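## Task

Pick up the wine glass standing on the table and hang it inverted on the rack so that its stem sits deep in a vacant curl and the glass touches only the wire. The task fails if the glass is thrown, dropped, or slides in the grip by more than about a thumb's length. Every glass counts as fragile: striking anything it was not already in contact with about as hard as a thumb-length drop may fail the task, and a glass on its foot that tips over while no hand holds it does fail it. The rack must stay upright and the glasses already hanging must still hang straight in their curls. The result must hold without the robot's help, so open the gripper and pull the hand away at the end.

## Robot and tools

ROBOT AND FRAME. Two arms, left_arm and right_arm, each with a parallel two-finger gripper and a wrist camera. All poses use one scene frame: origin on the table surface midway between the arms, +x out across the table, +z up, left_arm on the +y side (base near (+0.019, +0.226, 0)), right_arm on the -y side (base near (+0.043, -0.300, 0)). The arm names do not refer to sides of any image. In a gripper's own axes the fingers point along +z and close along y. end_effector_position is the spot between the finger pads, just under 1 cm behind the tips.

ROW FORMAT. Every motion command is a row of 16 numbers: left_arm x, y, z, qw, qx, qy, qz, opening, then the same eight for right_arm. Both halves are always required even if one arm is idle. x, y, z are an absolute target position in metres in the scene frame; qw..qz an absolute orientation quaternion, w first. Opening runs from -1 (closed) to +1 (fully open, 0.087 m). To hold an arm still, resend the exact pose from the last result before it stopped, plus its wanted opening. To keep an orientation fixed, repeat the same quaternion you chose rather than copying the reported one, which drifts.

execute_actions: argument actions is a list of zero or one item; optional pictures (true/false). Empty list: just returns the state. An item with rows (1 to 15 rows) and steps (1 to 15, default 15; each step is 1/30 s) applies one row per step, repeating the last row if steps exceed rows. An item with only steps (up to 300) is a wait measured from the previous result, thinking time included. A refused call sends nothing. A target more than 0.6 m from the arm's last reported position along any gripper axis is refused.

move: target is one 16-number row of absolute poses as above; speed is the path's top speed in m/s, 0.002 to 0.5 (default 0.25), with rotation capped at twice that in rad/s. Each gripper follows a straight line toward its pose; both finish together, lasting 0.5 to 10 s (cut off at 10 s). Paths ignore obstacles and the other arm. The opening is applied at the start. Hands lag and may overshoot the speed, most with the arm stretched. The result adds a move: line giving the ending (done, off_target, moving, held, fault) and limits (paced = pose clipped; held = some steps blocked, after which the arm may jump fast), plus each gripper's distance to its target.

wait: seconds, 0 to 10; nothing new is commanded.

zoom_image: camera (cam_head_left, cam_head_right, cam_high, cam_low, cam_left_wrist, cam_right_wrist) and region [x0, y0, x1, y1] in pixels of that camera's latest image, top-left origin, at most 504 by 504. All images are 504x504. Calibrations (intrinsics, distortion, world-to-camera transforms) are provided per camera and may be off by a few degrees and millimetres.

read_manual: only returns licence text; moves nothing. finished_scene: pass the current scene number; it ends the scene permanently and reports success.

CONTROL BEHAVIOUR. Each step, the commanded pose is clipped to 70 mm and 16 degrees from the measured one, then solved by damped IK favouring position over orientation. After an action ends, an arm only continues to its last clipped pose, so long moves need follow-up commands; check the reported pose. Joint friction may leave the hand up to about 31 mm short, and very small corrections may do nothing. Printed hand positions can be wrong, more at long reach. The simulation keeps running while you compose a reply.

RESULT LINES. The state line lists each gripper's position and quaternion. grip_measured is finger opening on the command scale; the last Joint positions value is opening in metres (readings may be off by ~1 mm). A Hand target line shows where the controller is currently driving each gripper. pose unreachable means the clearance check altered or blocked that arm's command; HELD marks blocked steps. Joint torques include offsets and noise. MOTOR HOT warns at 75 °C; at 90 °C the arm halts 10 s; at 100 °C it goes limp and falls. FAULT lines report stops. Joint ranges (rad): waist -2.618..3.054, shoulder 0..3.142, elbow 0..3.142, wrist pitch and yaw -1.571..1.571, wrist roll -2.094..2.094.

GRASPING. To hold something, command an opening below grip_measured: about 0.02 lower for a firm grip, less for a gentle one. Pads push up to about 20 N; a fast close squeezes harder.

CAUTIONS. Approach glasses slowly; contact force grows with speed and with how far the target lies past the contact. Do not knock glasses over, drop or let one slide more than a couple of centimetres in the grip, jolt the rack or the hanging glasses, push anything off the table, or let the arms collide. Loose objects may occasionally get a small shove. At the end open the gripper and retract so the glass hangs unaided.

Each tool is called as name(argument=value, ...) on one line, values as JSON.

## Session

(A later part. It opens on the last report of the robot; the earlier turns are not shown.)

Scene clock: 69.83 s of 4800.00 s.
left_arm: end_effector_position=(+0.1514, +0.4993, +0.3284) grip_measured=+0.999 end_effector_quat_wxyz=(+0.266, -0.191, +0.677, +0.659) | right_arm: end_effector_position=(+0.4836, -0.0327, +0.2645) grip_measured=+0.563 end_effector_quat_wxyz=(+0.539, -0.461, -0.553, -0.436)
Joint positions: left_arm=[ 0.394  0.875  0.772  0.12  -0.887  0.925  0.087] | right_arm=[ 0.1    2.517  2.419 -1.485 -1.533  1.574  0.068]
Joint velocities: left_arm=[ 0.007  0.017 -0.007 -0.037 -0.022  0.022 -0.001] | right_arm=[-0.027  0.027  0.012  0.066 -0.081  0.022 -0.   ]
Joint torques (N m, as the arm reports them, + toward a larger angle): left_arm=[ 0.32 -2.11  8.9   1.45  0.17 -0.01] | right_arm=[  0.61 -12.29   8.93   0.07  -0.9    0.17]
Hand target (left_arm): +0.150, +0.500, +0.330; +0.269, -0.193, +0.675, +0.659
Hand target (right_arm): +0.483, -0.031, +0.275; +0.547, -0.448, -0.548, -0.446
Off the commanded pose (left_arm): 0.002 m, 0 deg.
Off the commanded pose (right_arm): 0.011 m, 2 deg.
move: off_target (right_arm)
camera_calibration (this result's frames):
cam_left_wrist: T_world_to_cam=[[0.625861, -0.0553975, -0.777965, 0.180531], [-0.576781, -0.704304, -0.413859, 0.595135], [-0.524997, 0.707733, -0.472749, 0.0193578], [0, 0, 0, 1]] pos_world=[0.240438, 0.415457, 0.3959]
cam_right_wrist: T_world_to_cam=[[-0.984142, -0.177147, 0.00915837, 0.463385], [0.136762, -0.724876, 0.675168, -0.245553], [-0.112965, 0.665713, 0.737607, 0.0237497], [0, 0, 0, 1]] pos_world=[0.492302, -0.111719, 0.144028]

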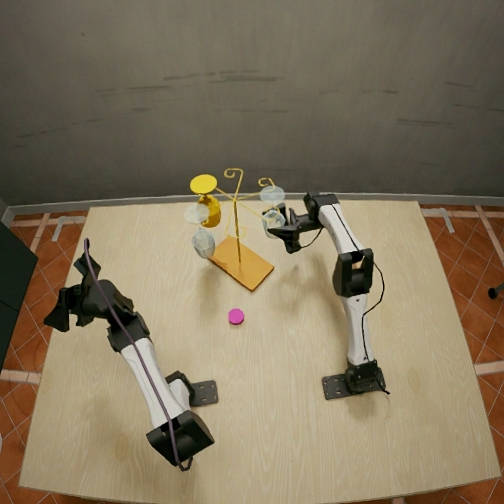

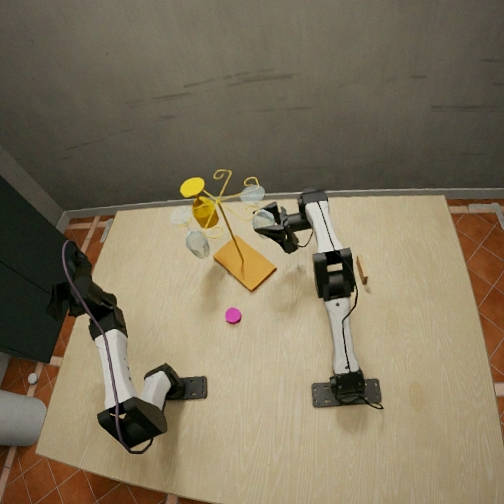

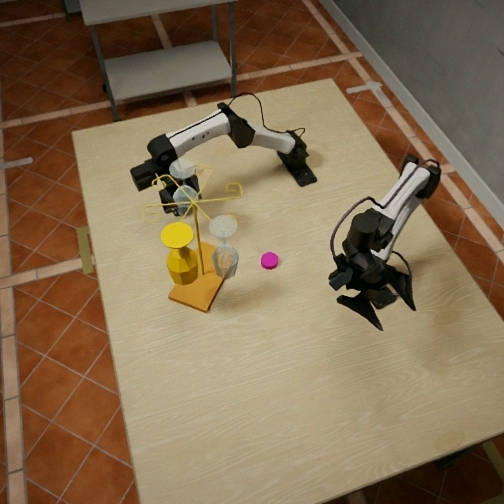

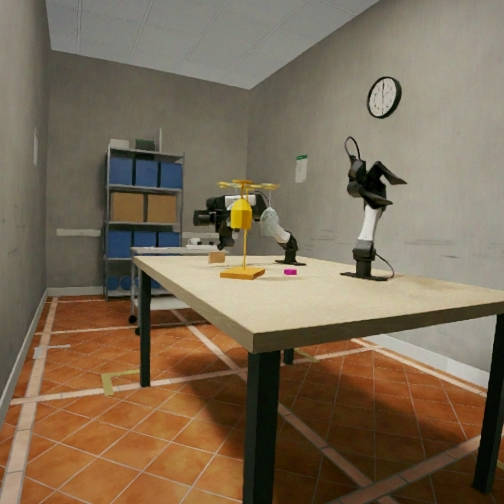

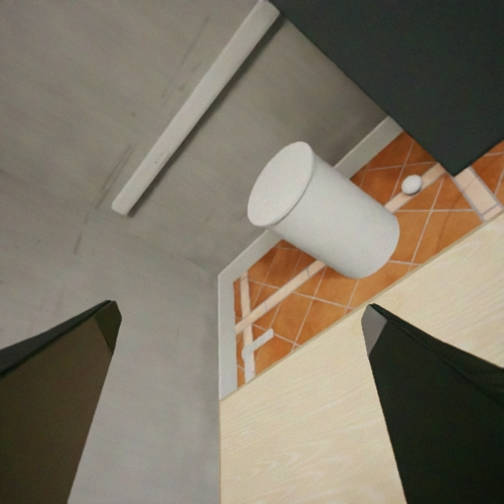

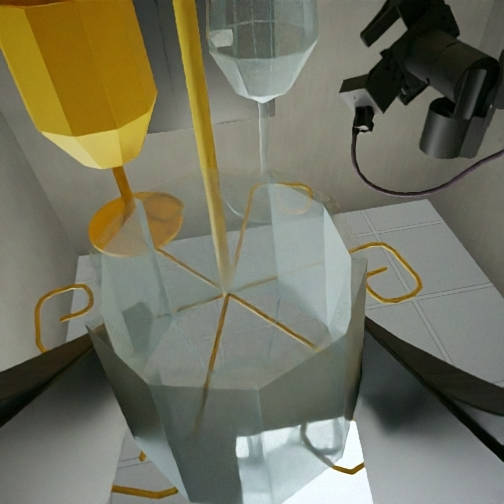

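move(target=[0.15,0.5,0.33,0.269,-0.193,0.675,0.659,1,0.475,0.008,0.283,-0.563,0.428,0.568,0.423,0.53], speed=0.03)

move(target=[0.15,0.5,0.33,0.269,-0.193,0.675,0.659,1,0.45,0.004,0.283,-0.563,0.428,0.568,0.423,0.53], speed=0.03)

zoom_image(camera="cam_head_left", region=[210,150,350,290])

zoom_image(camera="cam_high", region=[130,120,250,240])

Scene clock: 75.03 s of 4800.00 s.
left_arm: end_effector_position=(+0.1514, +0.4993, +0.3284) grip_measured=+0.999 end_effector_quat_wxyz=(+0.266, -0.191, +0.677, +0.659) | right_arm: end_effector_position=(+0.4739, +0.0045, +0.2722) grip_measured=+0.563 end_effector_quat_wxyz=(+0.559, -0.447, -0.566, -0.409)
Joint positions: left_arm=[ 0.394  0.875  0.772  0.12  -0.887  0.925  0.087] | right_arm=[ 0.179  2.576  2.562 -1.478 -1.53   1.687  0.068]
Joint velocities: left_arm=[-0.012  0.002 -0.012 -0.051 -0.051  0.007 -0.   ] | right_arm=[-0.002 -0.012  0.002 -0.051 -0.022  0.081 -0.001]
Joint torques (N m, as the arm reports them, + toward a larger angle): left_arm=[ 0.32 -2.1   8.89  1.45  0.18 -0.01] | right_arm=[  0.48 -12.74   9.08   0.42  -0.93   0.18]
Hand target (left_arm): +0.150, +0.500, +0.330; +0.269, -0.193, +0.675, +0.659
Hand target (right_arm): +0.473, +0.007, +0.283; +0.563, -0.427, -0.566, -0.424
Off the commanded pose (left_arm): 0.002 m, 0 deg.
Off the commanded pose (right_arm): 0.011 m, 3 deg.
After step 90, 0.40 s passed at rest.
move: off_target (right_arm)
camera_calibration (this result's frames):
cam_left_wrist: T_world_to_cam=[[0.625861, -0.0553975, -0.777965, 0.180531], [-0.576781, -0.704304, -0.413859, 0.595135], [-0.524997, 0.707733, -0.472749, 0.0193578], [0, 0, 0, 1]] pos_world=[0.240438, 0.415457, 0.3959]
cam_right_wrist: T_world_to_cam=[[-0.968035, -0.248924, 0.0307506, 0.447215], [0.203325, -0.707036, 0.677318, -0.254712], [-0.146859, 0.661919, 0.735048, 0.00897187], [0, 0, 0, 1]] pos_world=[0.486027, -0.0747067, 0.152174]

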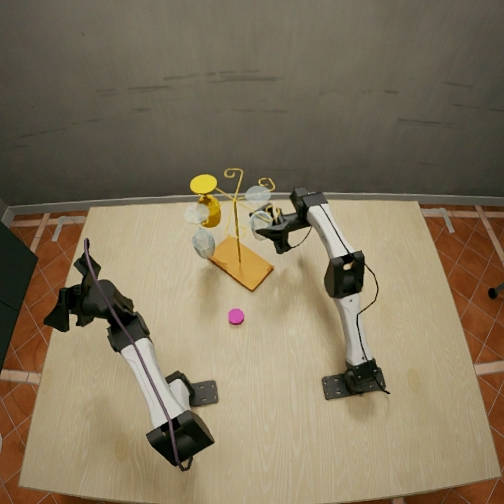

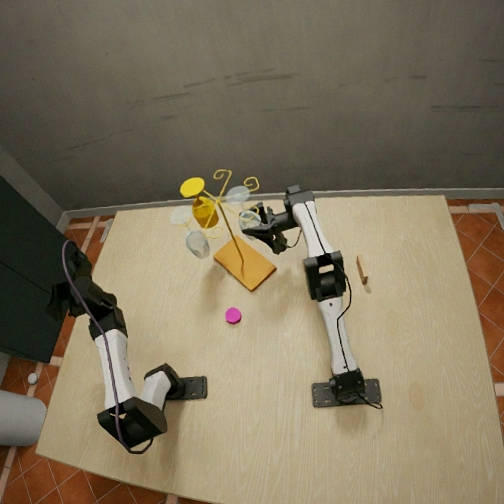

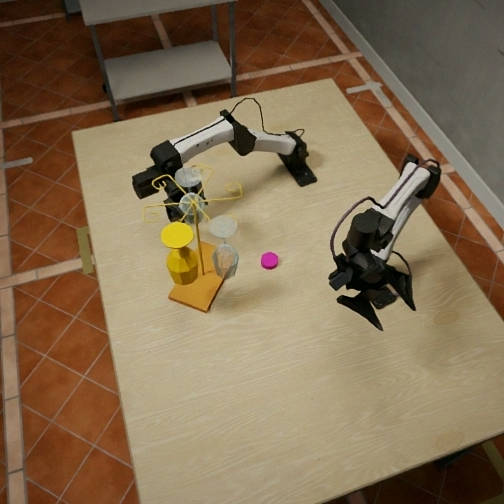

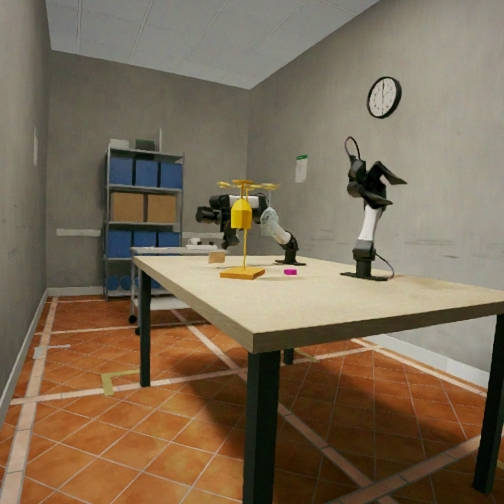

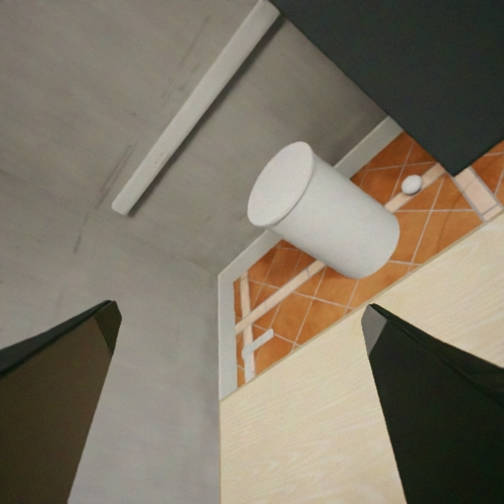

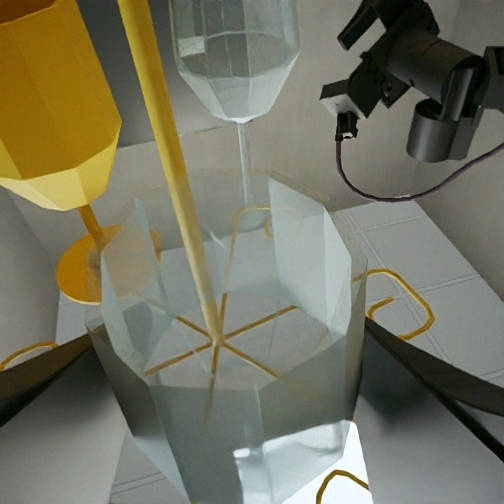

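Scene clock: 76.23 s of 4800.00 s.
left_arm: end_effector_position=(+0.1514, +0.4993, +0.3284) grip_measured=+0.999 end_effector_quat_wxyz=(+0.266, -0.191, +0.677, +0.659) | right_arm: end_effector_position=(+0.4565, +0.0034, +0.2719) grip_measured=+0.563 end_effector_quat_wxyz=(+0.552, -0.435, -0.577, -0.415)
Joint positions: left_arm=[ 0.394  0.875  0.772  0.12  -0.887  0.925  0.087] | right_arm=[ 0.186  2.5    2.421 -1.487 -1.526  1.578  0.068]
Joint velocities: left_arm=[-0.012  0.002 -0.002 -0.007  0.022  0.037 -0.   ] | right_arm=[-0.022 -0.007 -0.042  0.007 -0.007 -0.007  0.001]
Joint torques (N m, as the arm reports them, + toward a larger angle): left_arm=[ 0.32 -2.09  8.91  1.45  0.17 -0.01] | right_arm=[  0.52 -14.3    4.6    0.01  -0.97   0.06]
Hand target (left_arm): +0.150, +0.500, +0.330; +0.269, -0.193, +0.675, +0.659
Hand target (right_arm): +0.451, +0.004, +0.283; +0.564, -0.426, -0.569, -0.420
Off the commanded pose (left_arm): 0.002 m, 0 deg.
Off the commanded pose (right_arm): 0.013 m, 2 deg.
move: off_target (right_arm)
camera_calibration (this result's frames):
cam_left_wrist: T_world_to_cam=[[0.625861, -0.0553975, -0.777965, 0.180531], [-0.576781, -0.704304, -0.413859, 0.595135], [-0.524997, 0.707733, -0.472749, 0.0193578], [0, 0, 0, 1]] pos_world=[0.240438, 0.415457, 0.3959]
cam_right_wrist: T_world_to_cam=[[-0.965499, -0.260359, -0.00507452, 0.438717], [0.187552, -0.708762, 0.680059, -0.245308], [-0.180656, 0.655644, 0.73314, 0.0233349], [0, 0, 0, 1]] pos_world=[0.473804, -0.0749406, 0.151942]

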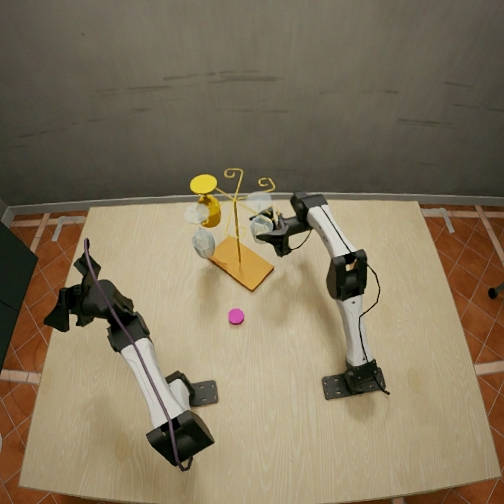

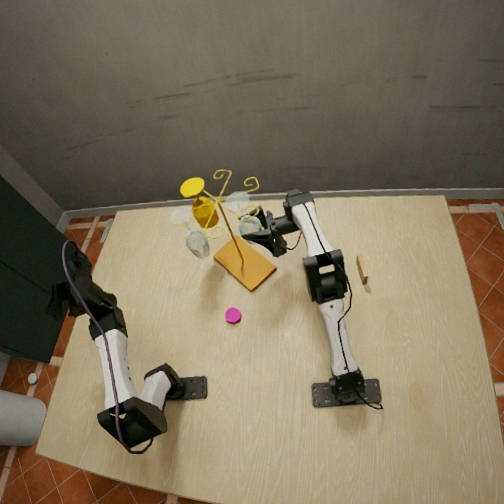

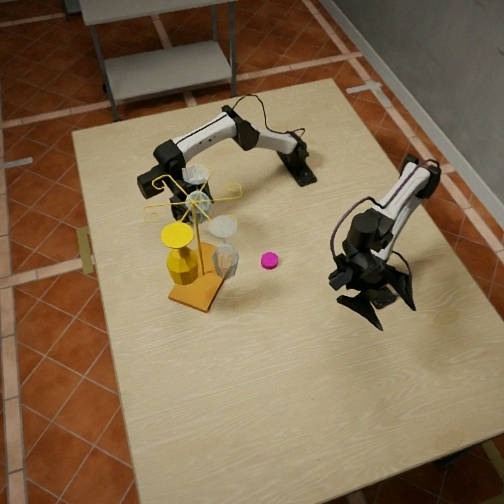

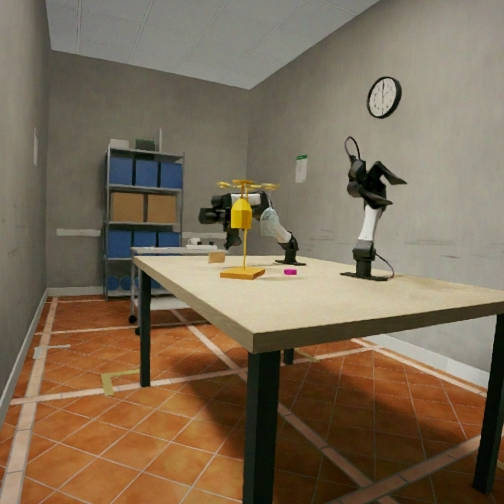

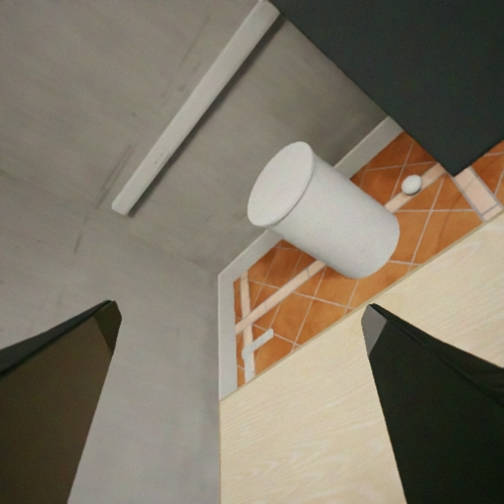

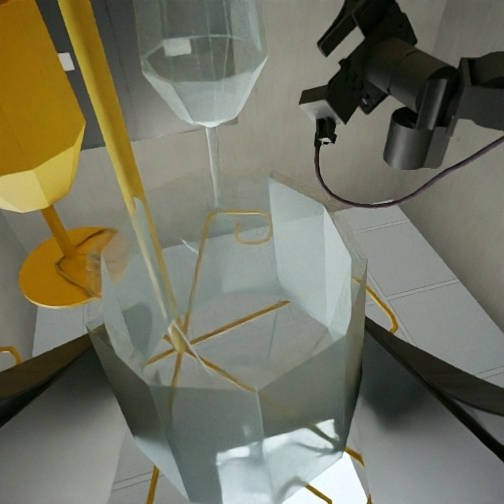

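Region (210, 150, 350, 290) of cam_head_left's 504x504 image, scaled by 3.600, with more detail than that image has.

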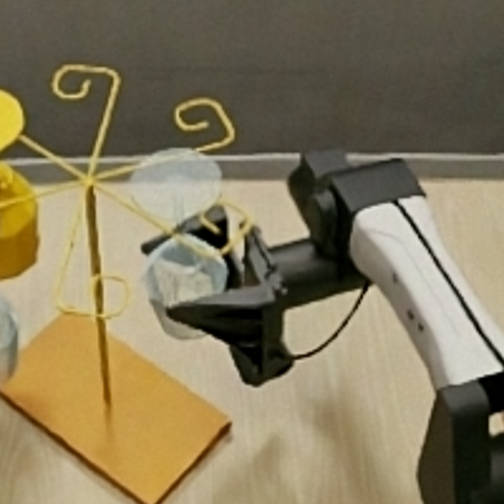

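Region (130, 120, 250, 240) of cam_high's 504x504 image, scaled by 4.200, with more detail than that image has.

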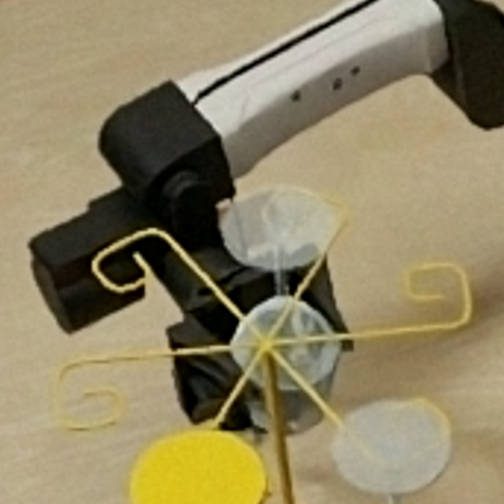

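move(target=[0.15,0.5,0.33,0.269,-0.193,0.675,0.659,1,0.436,0.004,0.283,-0.565,0.426,0.57,0.421,0.53], speed=0.02)

move(target=[0.15,0.5,0.33,0.269,-0.193,0.675,0.659,1,0.417,-0.024,0.278,-0.556,0.438,0.561,0.433,0.53], speed=0.02)

zoom_image(camera="cam_head_left", region=[210,150,350,290])

zoom_image(camera="cam_high", region=[130,120,250,240])

Scene clock: 82.10 s of 4800.00 s.
left_arm: end_effector_position=(+0.1514, +0.4993, +0.3284) grip_measured=+0.999 end_effector_quat_wxyz=(+0.266, -0.191, +0.677, +0.659) | right_arm: end_effector_position=(+0.4421, +0.0030, +0.2722) grip_measured=+0.563 end_effector_quat_wxyz=(+0.555, -0.433, -0.579, -0.411)
Joint positions: left_arm=[ 0.394  0.875  0.772  0.12  -0.887  0.925  0.087] | right_arm=[ 0.193  2.437  2.308 -1.487 -1.525  1.531  0.068]
Joint velocities: left_arm=[-0.002 -0.007 -0.012 -0.081  0.022 -0.051 -0.001] | right_arm=[ 0.012 -0.022  0.007  0.007 -0.007  0.007  0.   ]
Joint torques (N m, as the arm reports them, + toward a larger angle): left_arm=[ 0.32 -2.1   8.91  1.45  0.17 -0.01] | right_arm=[  0.71 -14.09   4.37   0.03  -0.92   0.02]
Hand target (left_arm): +0.150, +0.500, +0.330; +0.269, -0.193, +0.675, +0.659
Hand target (right_arm): +0.436, +0.004, +0.283; +0.566, -0.423, -0.571, -0.418
Off the commanded pose (left_arm): 0.002 m, 0 deg.
Off the commanded pose (right_arm): 0.012 m, 2 deg.
After step 90, 1.43 s passed at rest.
move: off_target (right_arm)
camera_calibration (this result's frames):
cam_left_wrist: T_world_to_cam=[[0.625861, -0.0553975, -0.777965, 0.180531], [-0.576781, -0.704304, -0.413859, 0.595135], [-0.524997, 0.707733, -0.472749, 0.0193578], [0, 0, 0, 1]] pos_world=[0.240438, 0.415457, 0.3959]
cam_right_wrist: T_world_to_cam=[[-0.962922, -0.269774, -0.00160566, 0.422681], [0.19659, -0.705752, 0.680637, -0.247245], [-0.184751, 0.655085, 0.732619, 0.022757], [0, 0, 0, 1]] pos_world=[0.459819, -0.0753732, 0.152291]

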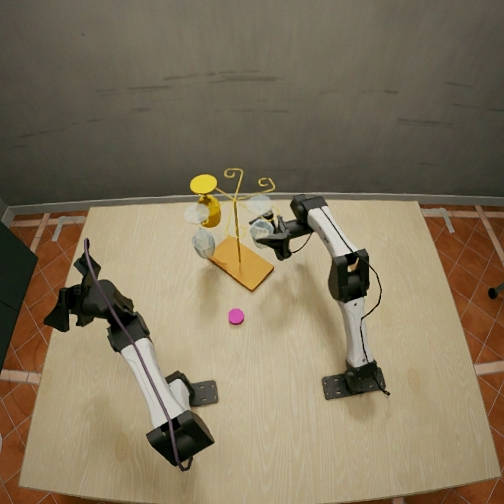

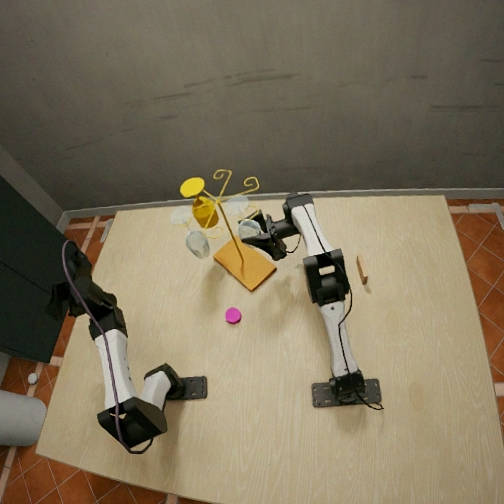

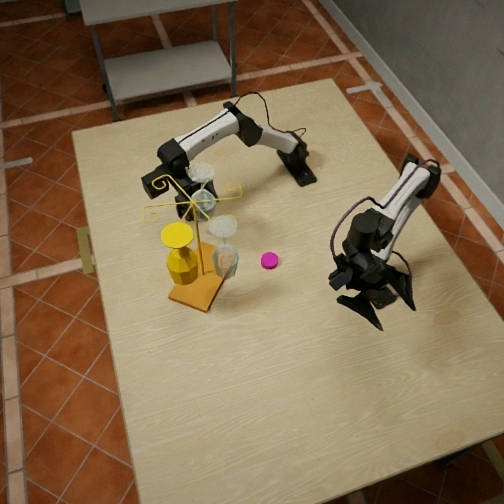

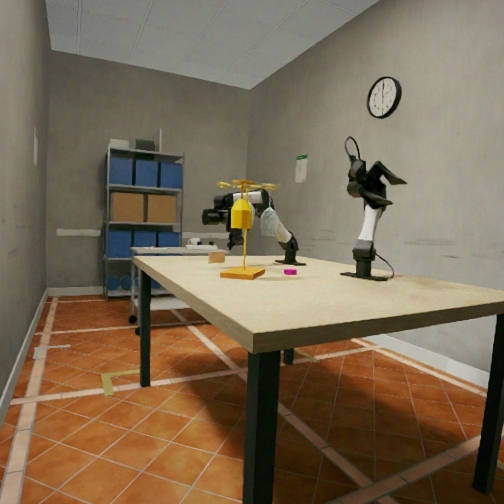

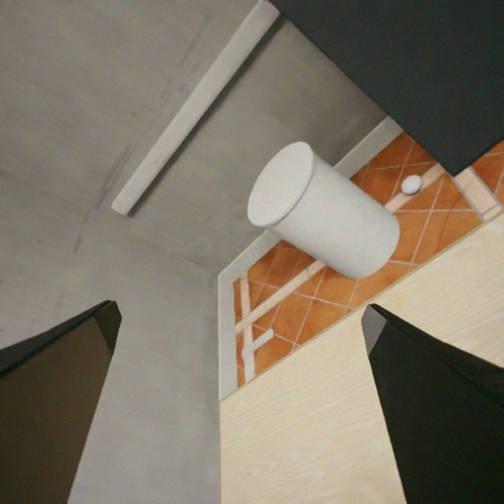

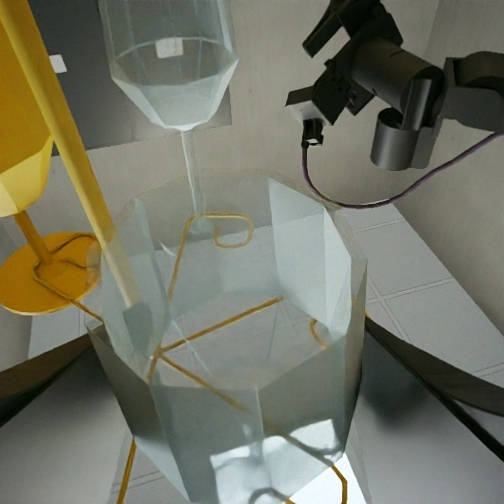

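Scene clock: 84.23 s of 4800.00 s.
left_arm: end_effector_position=(+0.1514, +0.4993, +0.3284) grip_measured=+0.999 end_effector_quat_wxyz=(+0.266, -0.191, +0.677, +0.659) | right_arm: end_effector_position=(+0.4180, -0.0186, +0.2677) grip_measured=+0.563 end_effector_quat_wxyz=(+0.551, -0.442, -0.572, -0.417)
Joint positions: left_arm=[ 0.394  0.875  0.772  0.12  -0.887  0.925  0.087] | right_arm=[ 0.162  2.296  2.04  -1.487 -1.524  1.409  0.068]
Joint velocities: left_arm=[-0.022  0.007  0.002  0.037 -0.051 -0.037 -0.   ] | right_arm=[-0.012  0.007  0.012 -0.037  0.051 -0.022 -0.001]
Joint torques (N m, as the arm reports them, + toward a larger angle): left_arm=[ 0.31 -2.09  8.9   1.46  0.18 -0.01] | right_arm=[ -0.84 -13.07   4.11  -0.13  -0.94   0.05]
Hand target (left_arm): +0.150, +0.500, +0.330; +0.269, -0.193, +0.675, +0.659
Hand target (right_arm): +0.417, -0.024, +0.277; +0.555, -0.437, -0.562, -0.431
Off the commanded pose (left_arm): 0.002 m, 0 deg.
Off the commanded pose (right_arm): 0.012 m, 2 deg.
move: off_target (right_arm)
camera_calibration (this result's frames):
cam_left_wrist: T_world_to_cam=[[0.625861, -0.0553975, -0.777965, 0.180531], [-0.576781, -0.704304, -0.413859, 0.595135], [-0.524997, 0.707733, -0.472749, 0.0193578], [0, 0, 0, 1]] pos_world=[0.240438, 0.415457, 0.3959]
cam_right_wrist: T_world_to_cam=[[-0.969598, -0.244672, 0.0038567, 0.395378], [0.1817, -0.709316, 0.68107, -0.248628], [-0.163903, 0.661065, 0.732208, 0.0271954], [0, 0, 0, 1]] pos_world=[0.432991, -0.0975962, 0.147896]

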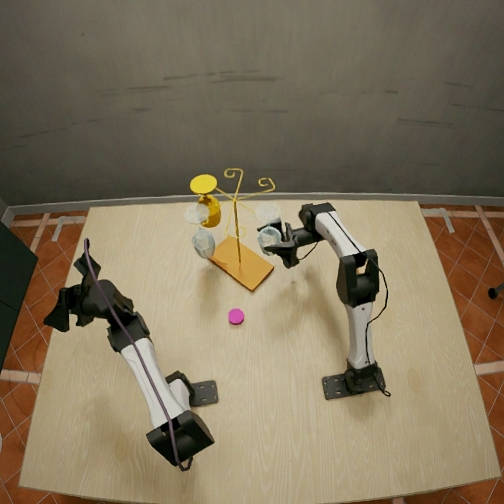

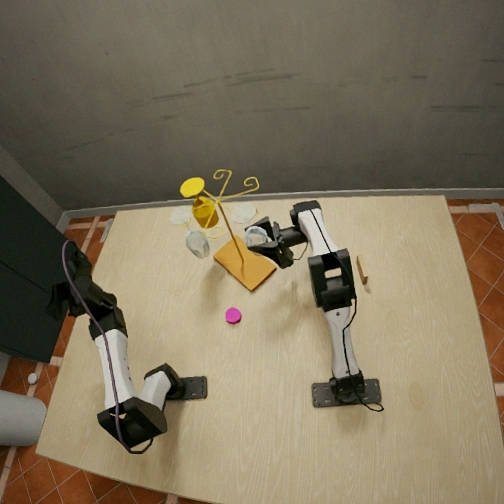

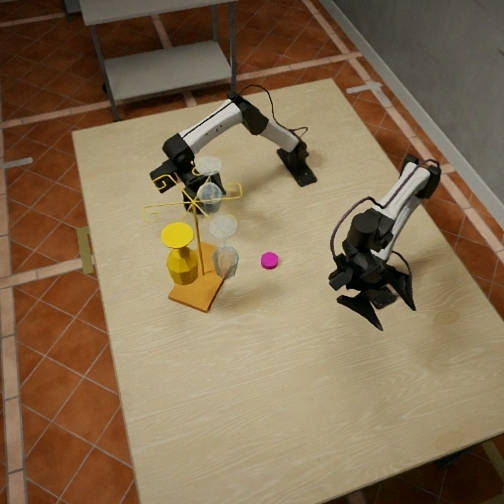

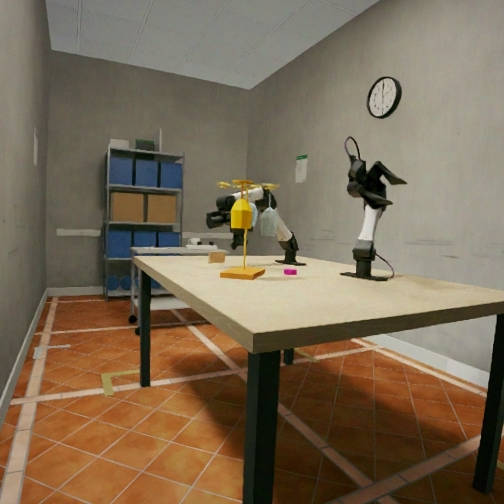

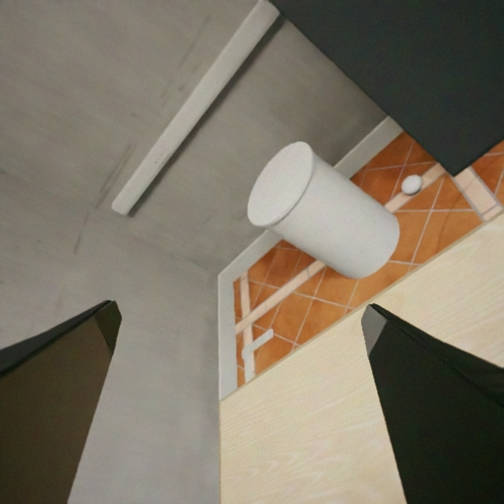

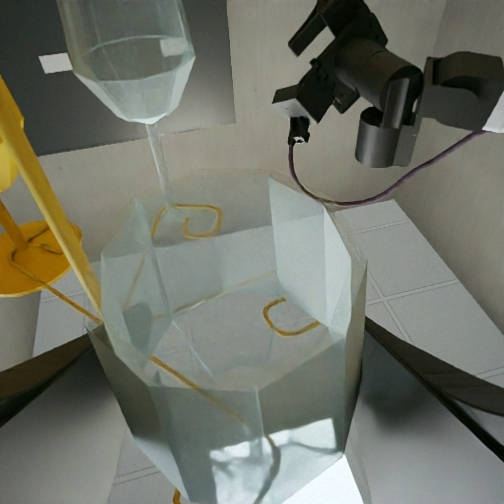

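Region (210, 150, 350, 290) of cam_head_left's 504x504 image, scaled by 3.600, with more detail than that image has.

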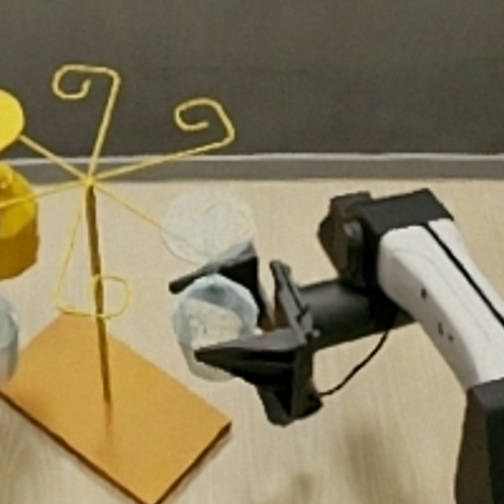

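Region (130, 120, 250, 240) of cam_high's 504x504 image, scaled by 4.200, with more detail than that image has.

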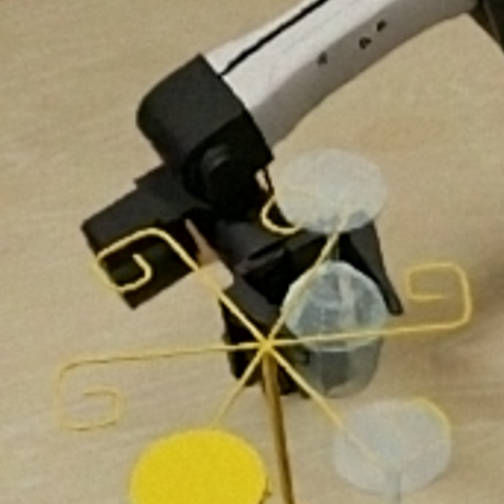

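Near the spoke; shift +x, lower, release.

move(target=[0.15,0.5,0.33,0.269,-0.193,0.675,0.659,1,0.429,-0.028,0.25,-0.556,0.438,0.561,0.433,0.53], speed=0.02)

move(target=[0.15,0.5,0.33,0.269,-0.193,0.675,0.659,1,0.429,-0.028,0.25,-0.556,0.438,0.561,0.433,1])

move(target=[0.15,0.5,0.33,0.269,-0.193,0.675,0.659,1,0.45,-0.14,0.25,-0.49,0.51,0.495,0.505,1], speed=0.06)

zoom_image(camera="cam_high", region=[130,120,250,240])

Scene clock: 88.30 s of 4800.00 s.
left_arm: end_effector_position=(+0.1514, +0.4993, +0.3284) grip_measured=+0.999 end_effector_quat_wxyz=(+0.266, -0.191, +0.677, +0.659) | right_arm: end_effector_position=(+0.4256, -0.0235, +0.2500) grip_measured=+0.563 end_effector_quat_wxyz=(+0.543, -0.437, -0.574, -0.430)
Joint positions: left_arm=[ 0.394  0.875  0.772  0.12  -0.887  0.925  0.087] | right_arm=[ 0.147  2.34   2.039 -1.487 -1.53   1.335  0.068]
Joint velocities: left_arm=[-0.022 -0.017 -0.007 -0.022  0.037 -0.022 -0.001] | right_arm=[ 0.002 -0.002  0.007  0.037 -0.037 -0.095 -0.   ]
Joint torques (N m, as the arm reports them, + toward a larger angle): left_arm=[ 0.32 -2.1   8.9   1.45  0.18 -0.01] | right_arm=[ -0.96 -11.09   5.26  -0.34  -0.83   0.02]
Hand target (left_arm): +0.150, +0.500, +0.330; +0.269, -0.193, +0.675, +0.659
Hand target (right_arm): +0.429, -0.028, +0.250; +0.552, -0.441, -0.558, -0.435
Off the commanded pose (left_arm): 0.002 m, 0 deg.
Off the commanded pose (right_arm): 0.006 m, 2 deg.
move: done
camera_calibration (this result's frames):
cam_left_wrist: T_world_to_cam=[[0.625861, -0.0553975, -0.777965, 0.180531], [-0.576781, -0.704304, -0.413859, 0.595135], [-0.524997, 0.707733, -0.472749, 0.0193578], [0, 0, 0, 1]] pos_world=[0.240438, 0.415457, 0.3959]
cam_right_wrist: T_world_to_cam=[[-0.972362, -0.232174, -0.0246311, 0.410275], [0.154804, -0.72009, 0.676392, -0.229096], [-0.174777, 0.653886, 0.736129, 0.0481738], [0, 0, 0, 1]] pos_world=[0.44282, -0.101215, 0.129602]

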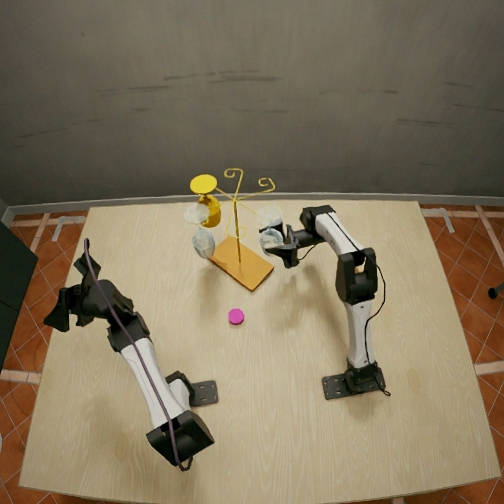

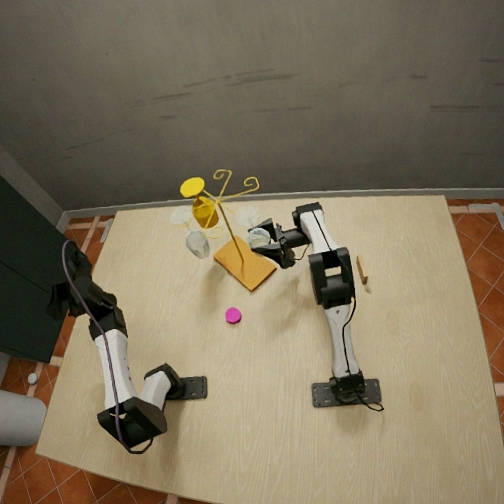

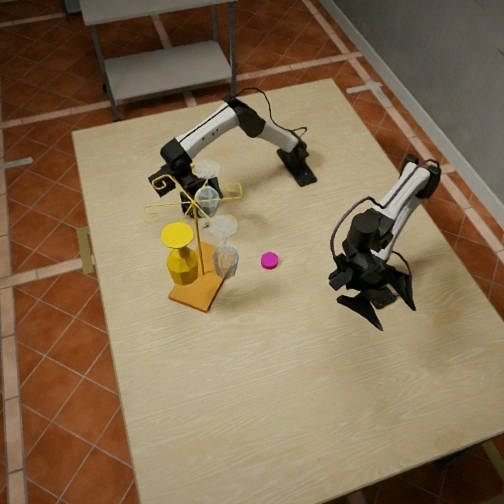

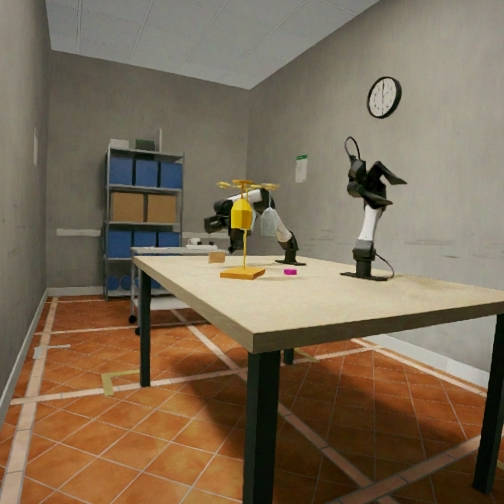

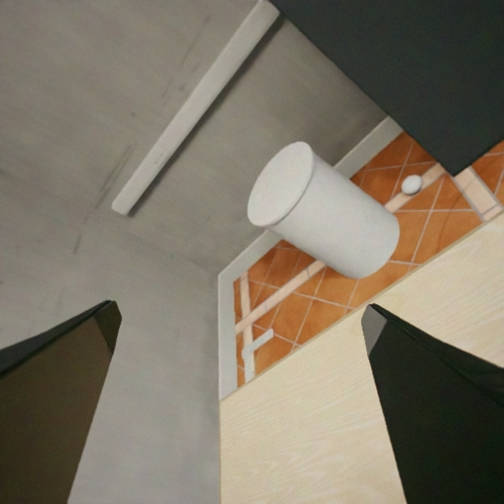

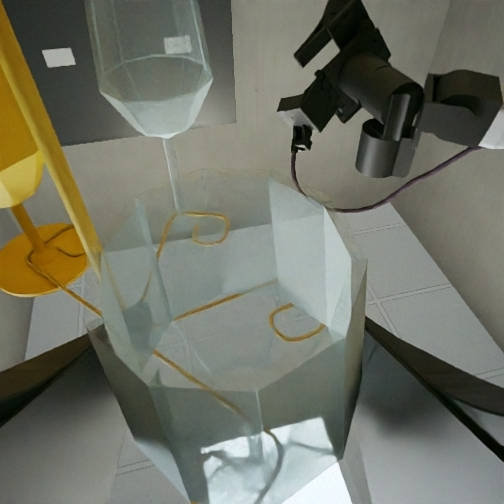

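Scene clock: 89.00 s of 4800.00 s.
left_arm: end_effector_position=(+0.1514, +0.4993, +0.3284) grip_measured=+0.999 end_effector_quat_wxyz=(+0.266, -0.191, +0.677, +0.659) | right_arm: end_effector_position=(+0.4262, -0.0240, +0.2530) grip_measured=+1.000 end_effector_quat_wxyz=(+0.546, -0.433, -0.569, -0.436)
Joint positions: left_arm=[ 0.394  0.875  0.772  0.12  -0.887  0.925  0.087] | right_arm=[ 0.147  2.34   2.039 -1.487 -1.547  1.33   0.087]
Joint velocities: left_arm=[-0.007 -0.012  0.002 -0.007 -0.051  0.007  0.   ] | right_arm=[-0.017  0.012  0.002  0.007  0.022 -0.066  0.   ]
Joint torques (N m, as the arm reports them, + toward a larger angle): left_arm=[ 0.31 -2.11  8.9   1.45  0.17 -0.01] | right_arm=[ -0.9  -11.18   5.21  -0.35  -0.61   0.07]
Hand target (left_arm): +0.150, +0.500, +0.330; +0.269, -0.193, +0.675, +0.659
Hand target (right_arm): +0.429, -0.028, +0.250; +0.552, -0.441, -0.558, -0.435
Off the commanded pose (left_arm): 0.002 m, 0 deg.
Off the commanded pose (right_arm): 0.006 m, 2 deg.
move: done
camera_calibration (this result's frames):
cam_left_wrist: T_world_to_cam=[[0.625861, -0.0553975, -0.777965, 0.180531], [-0.576781, -0.704304, -0.413859, 0.595135], [-0.524997, 0.707733, -0.472749, 0.0193578], [0, 0, 0, 1]] pos_world=[0.240438, 0.415457, 0.3959]
cam_right_wrist: T_world_to_cam=[[-0.97315, -0.228184, -0.0301886, 0.41262], [0.151228, -0.73273, 0.663504, -0.227099], [-0.173521, 0.641123, 0.747564, 0.0426325], [0, 0, 0, 1]] pos_world=[0.443282, -0.0995818, 0.131267]

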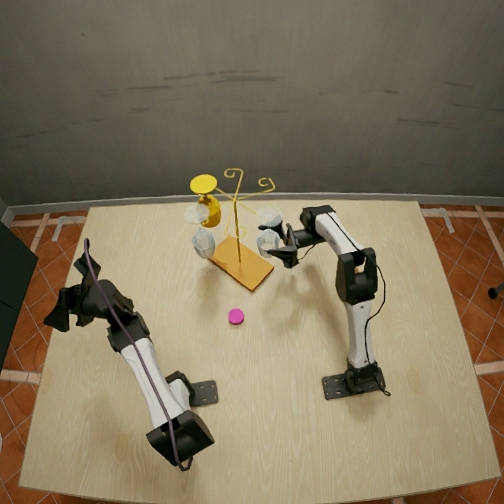

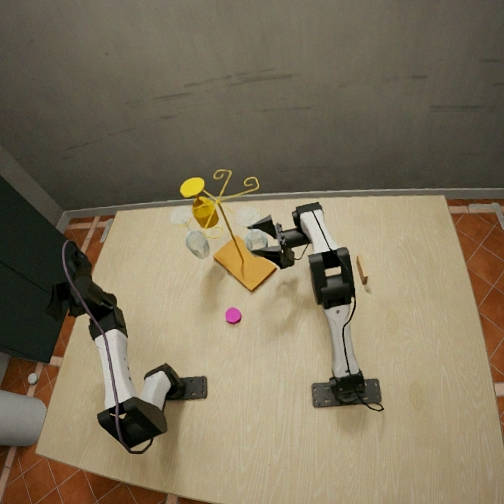

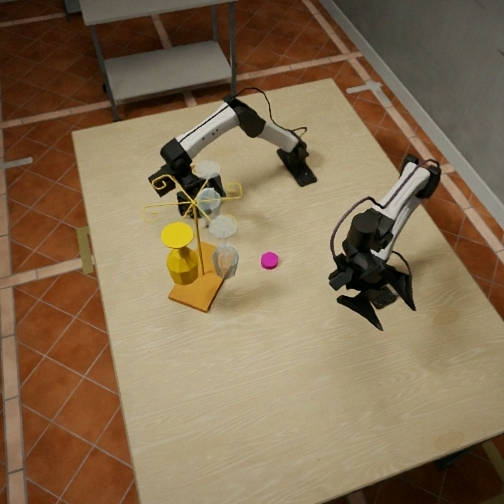

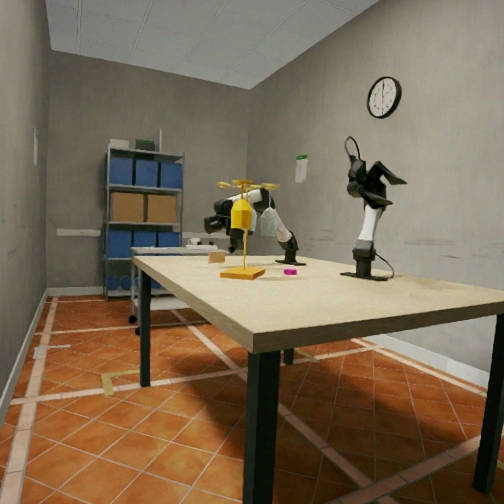

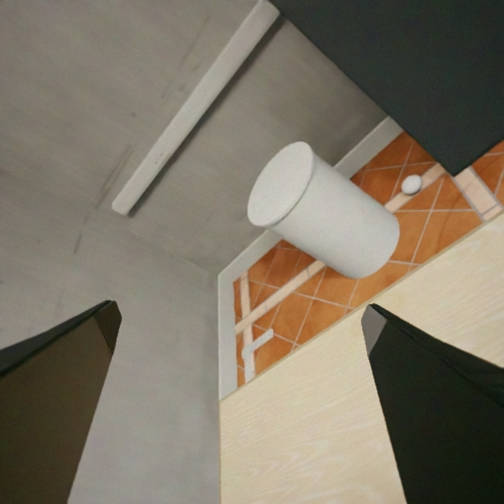

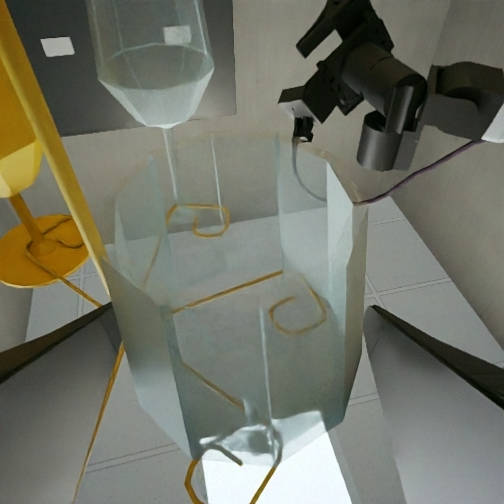

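Scene clock: 91.63 s of 4800.00 s.
left_arm: end_effector_position=(+0.1514, +0.4993, +0.3284) grip_measured=+0.999 end_effector_quat_wxyz=(+0.266, -0.191, +0.677, +0.659) | right_arm: end_effector_position=(+0.4540, -0.1368, +0.2493) grip_measured=+1.000 end_effector_quat_wxyz=(-0.484, +0.508, +0.503, +0.504)
Joint positions: left_arm=[ 0.394  0.875  0.772  0.12  -0.887  0.925  0.087] | right_arm=[-0.127  2.228  1.825 -1.487 -1.547  1.237  0.087]
Joint velocities: left_arm=[ 0.002  0.007  0.002 -0.051 -0.022 -0.007 -0.   ] | right_arm=[-0.002  0.002 -0.007  0.022 -0.037 -0.037  0.   ]
Joint torques (N m, as the arm reports them, + toward a larger angle): left_arm=[ 0.31 -2.11  8.9   1.45  0.17 -0.01] | right_arm=[ -0.42 -11.79   3.53  -0.41  -0.55  -0.02]
Hand target (left_arm): +0.150, +0.500, +0.330; +0.269, -0.193, +0.675, +0.659
Hand target (right_arm): +0.451, -0.139, +0.249; +0.487, -0.512, -0.498, -0.503
Off the commanded pose (left_arm): 0.002 m, 0 deg.
Off the commanded pose (right_arm): 0.005 m, 1 deg.
move: done
camera_calibration (this result's frames):
cam_left_wrist: T_world_to_cam=[[0.625861, -0.0553975, -0.777965, 0.180531], [-0.576781, -0.704304, -0.413859, 0.595135], [-0.524997, 0.707733, -0.472749, 0.0193578], [0, 0, 0, 1]] pos_world=[0.240438, 0.415457, 0.3959]
cam_right_wrist: T_world_to_cam=[[-0.998911, 0.0414603, -0.0213862, 0.460201], [-0.0452051, -0.746996, 0.663289, -0.224178], [0.0115248, 0.663534, 0.748057, 0.041495], [0, 0, 0, 1]] pos_world=[0.449087, -0.214074, 0.127496]

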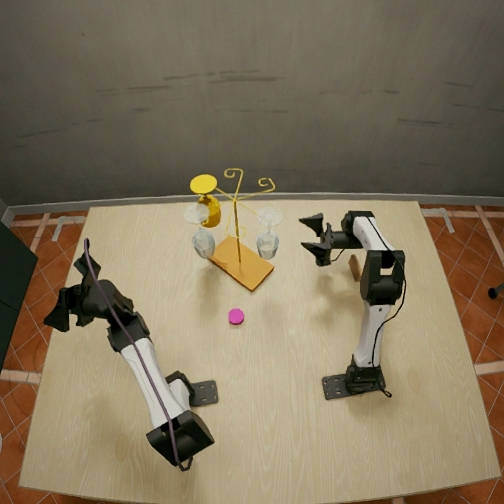

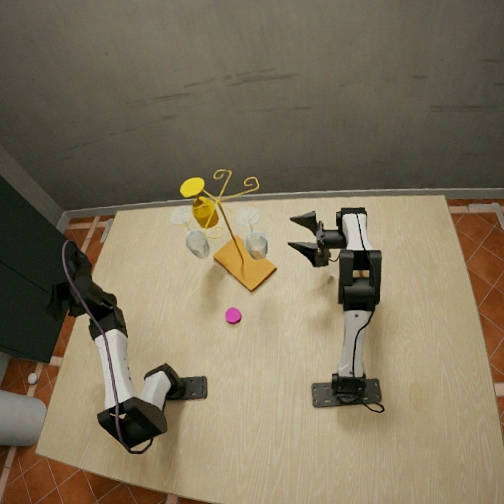

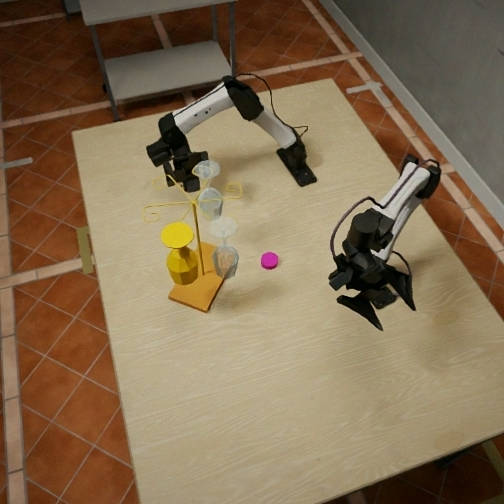

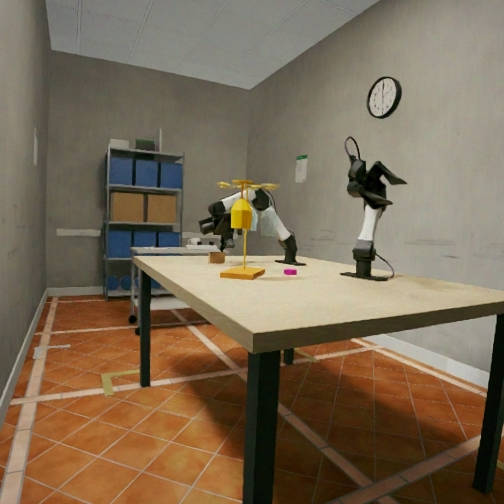

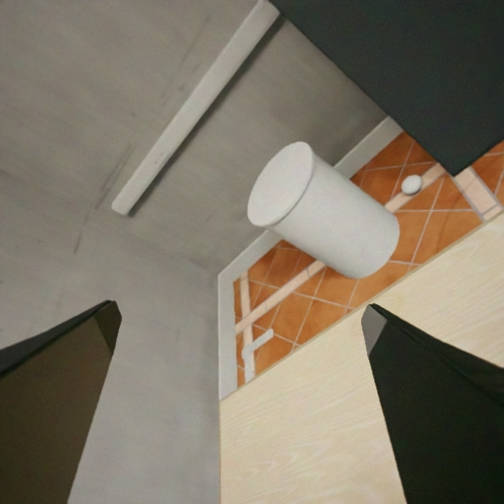

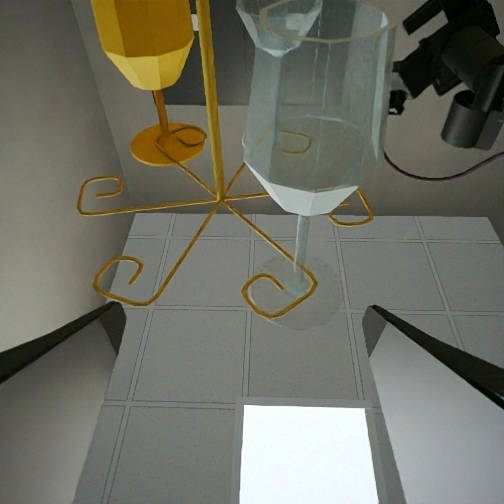

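Region (130, 120, 250, 240) of cam_high's 504x504 image, scaled by 4.200, with more detail than that image has.

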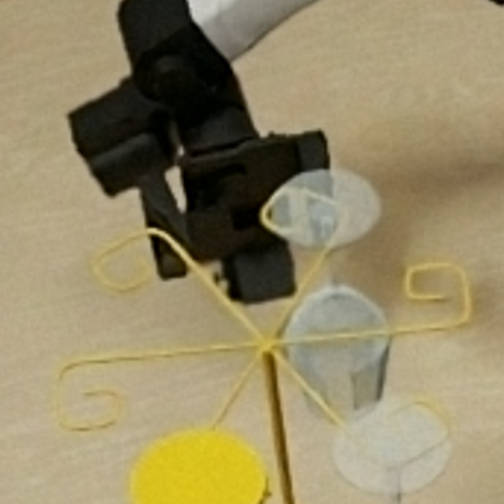

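finished_scene(scene=1)

The scene is finished: the task was done.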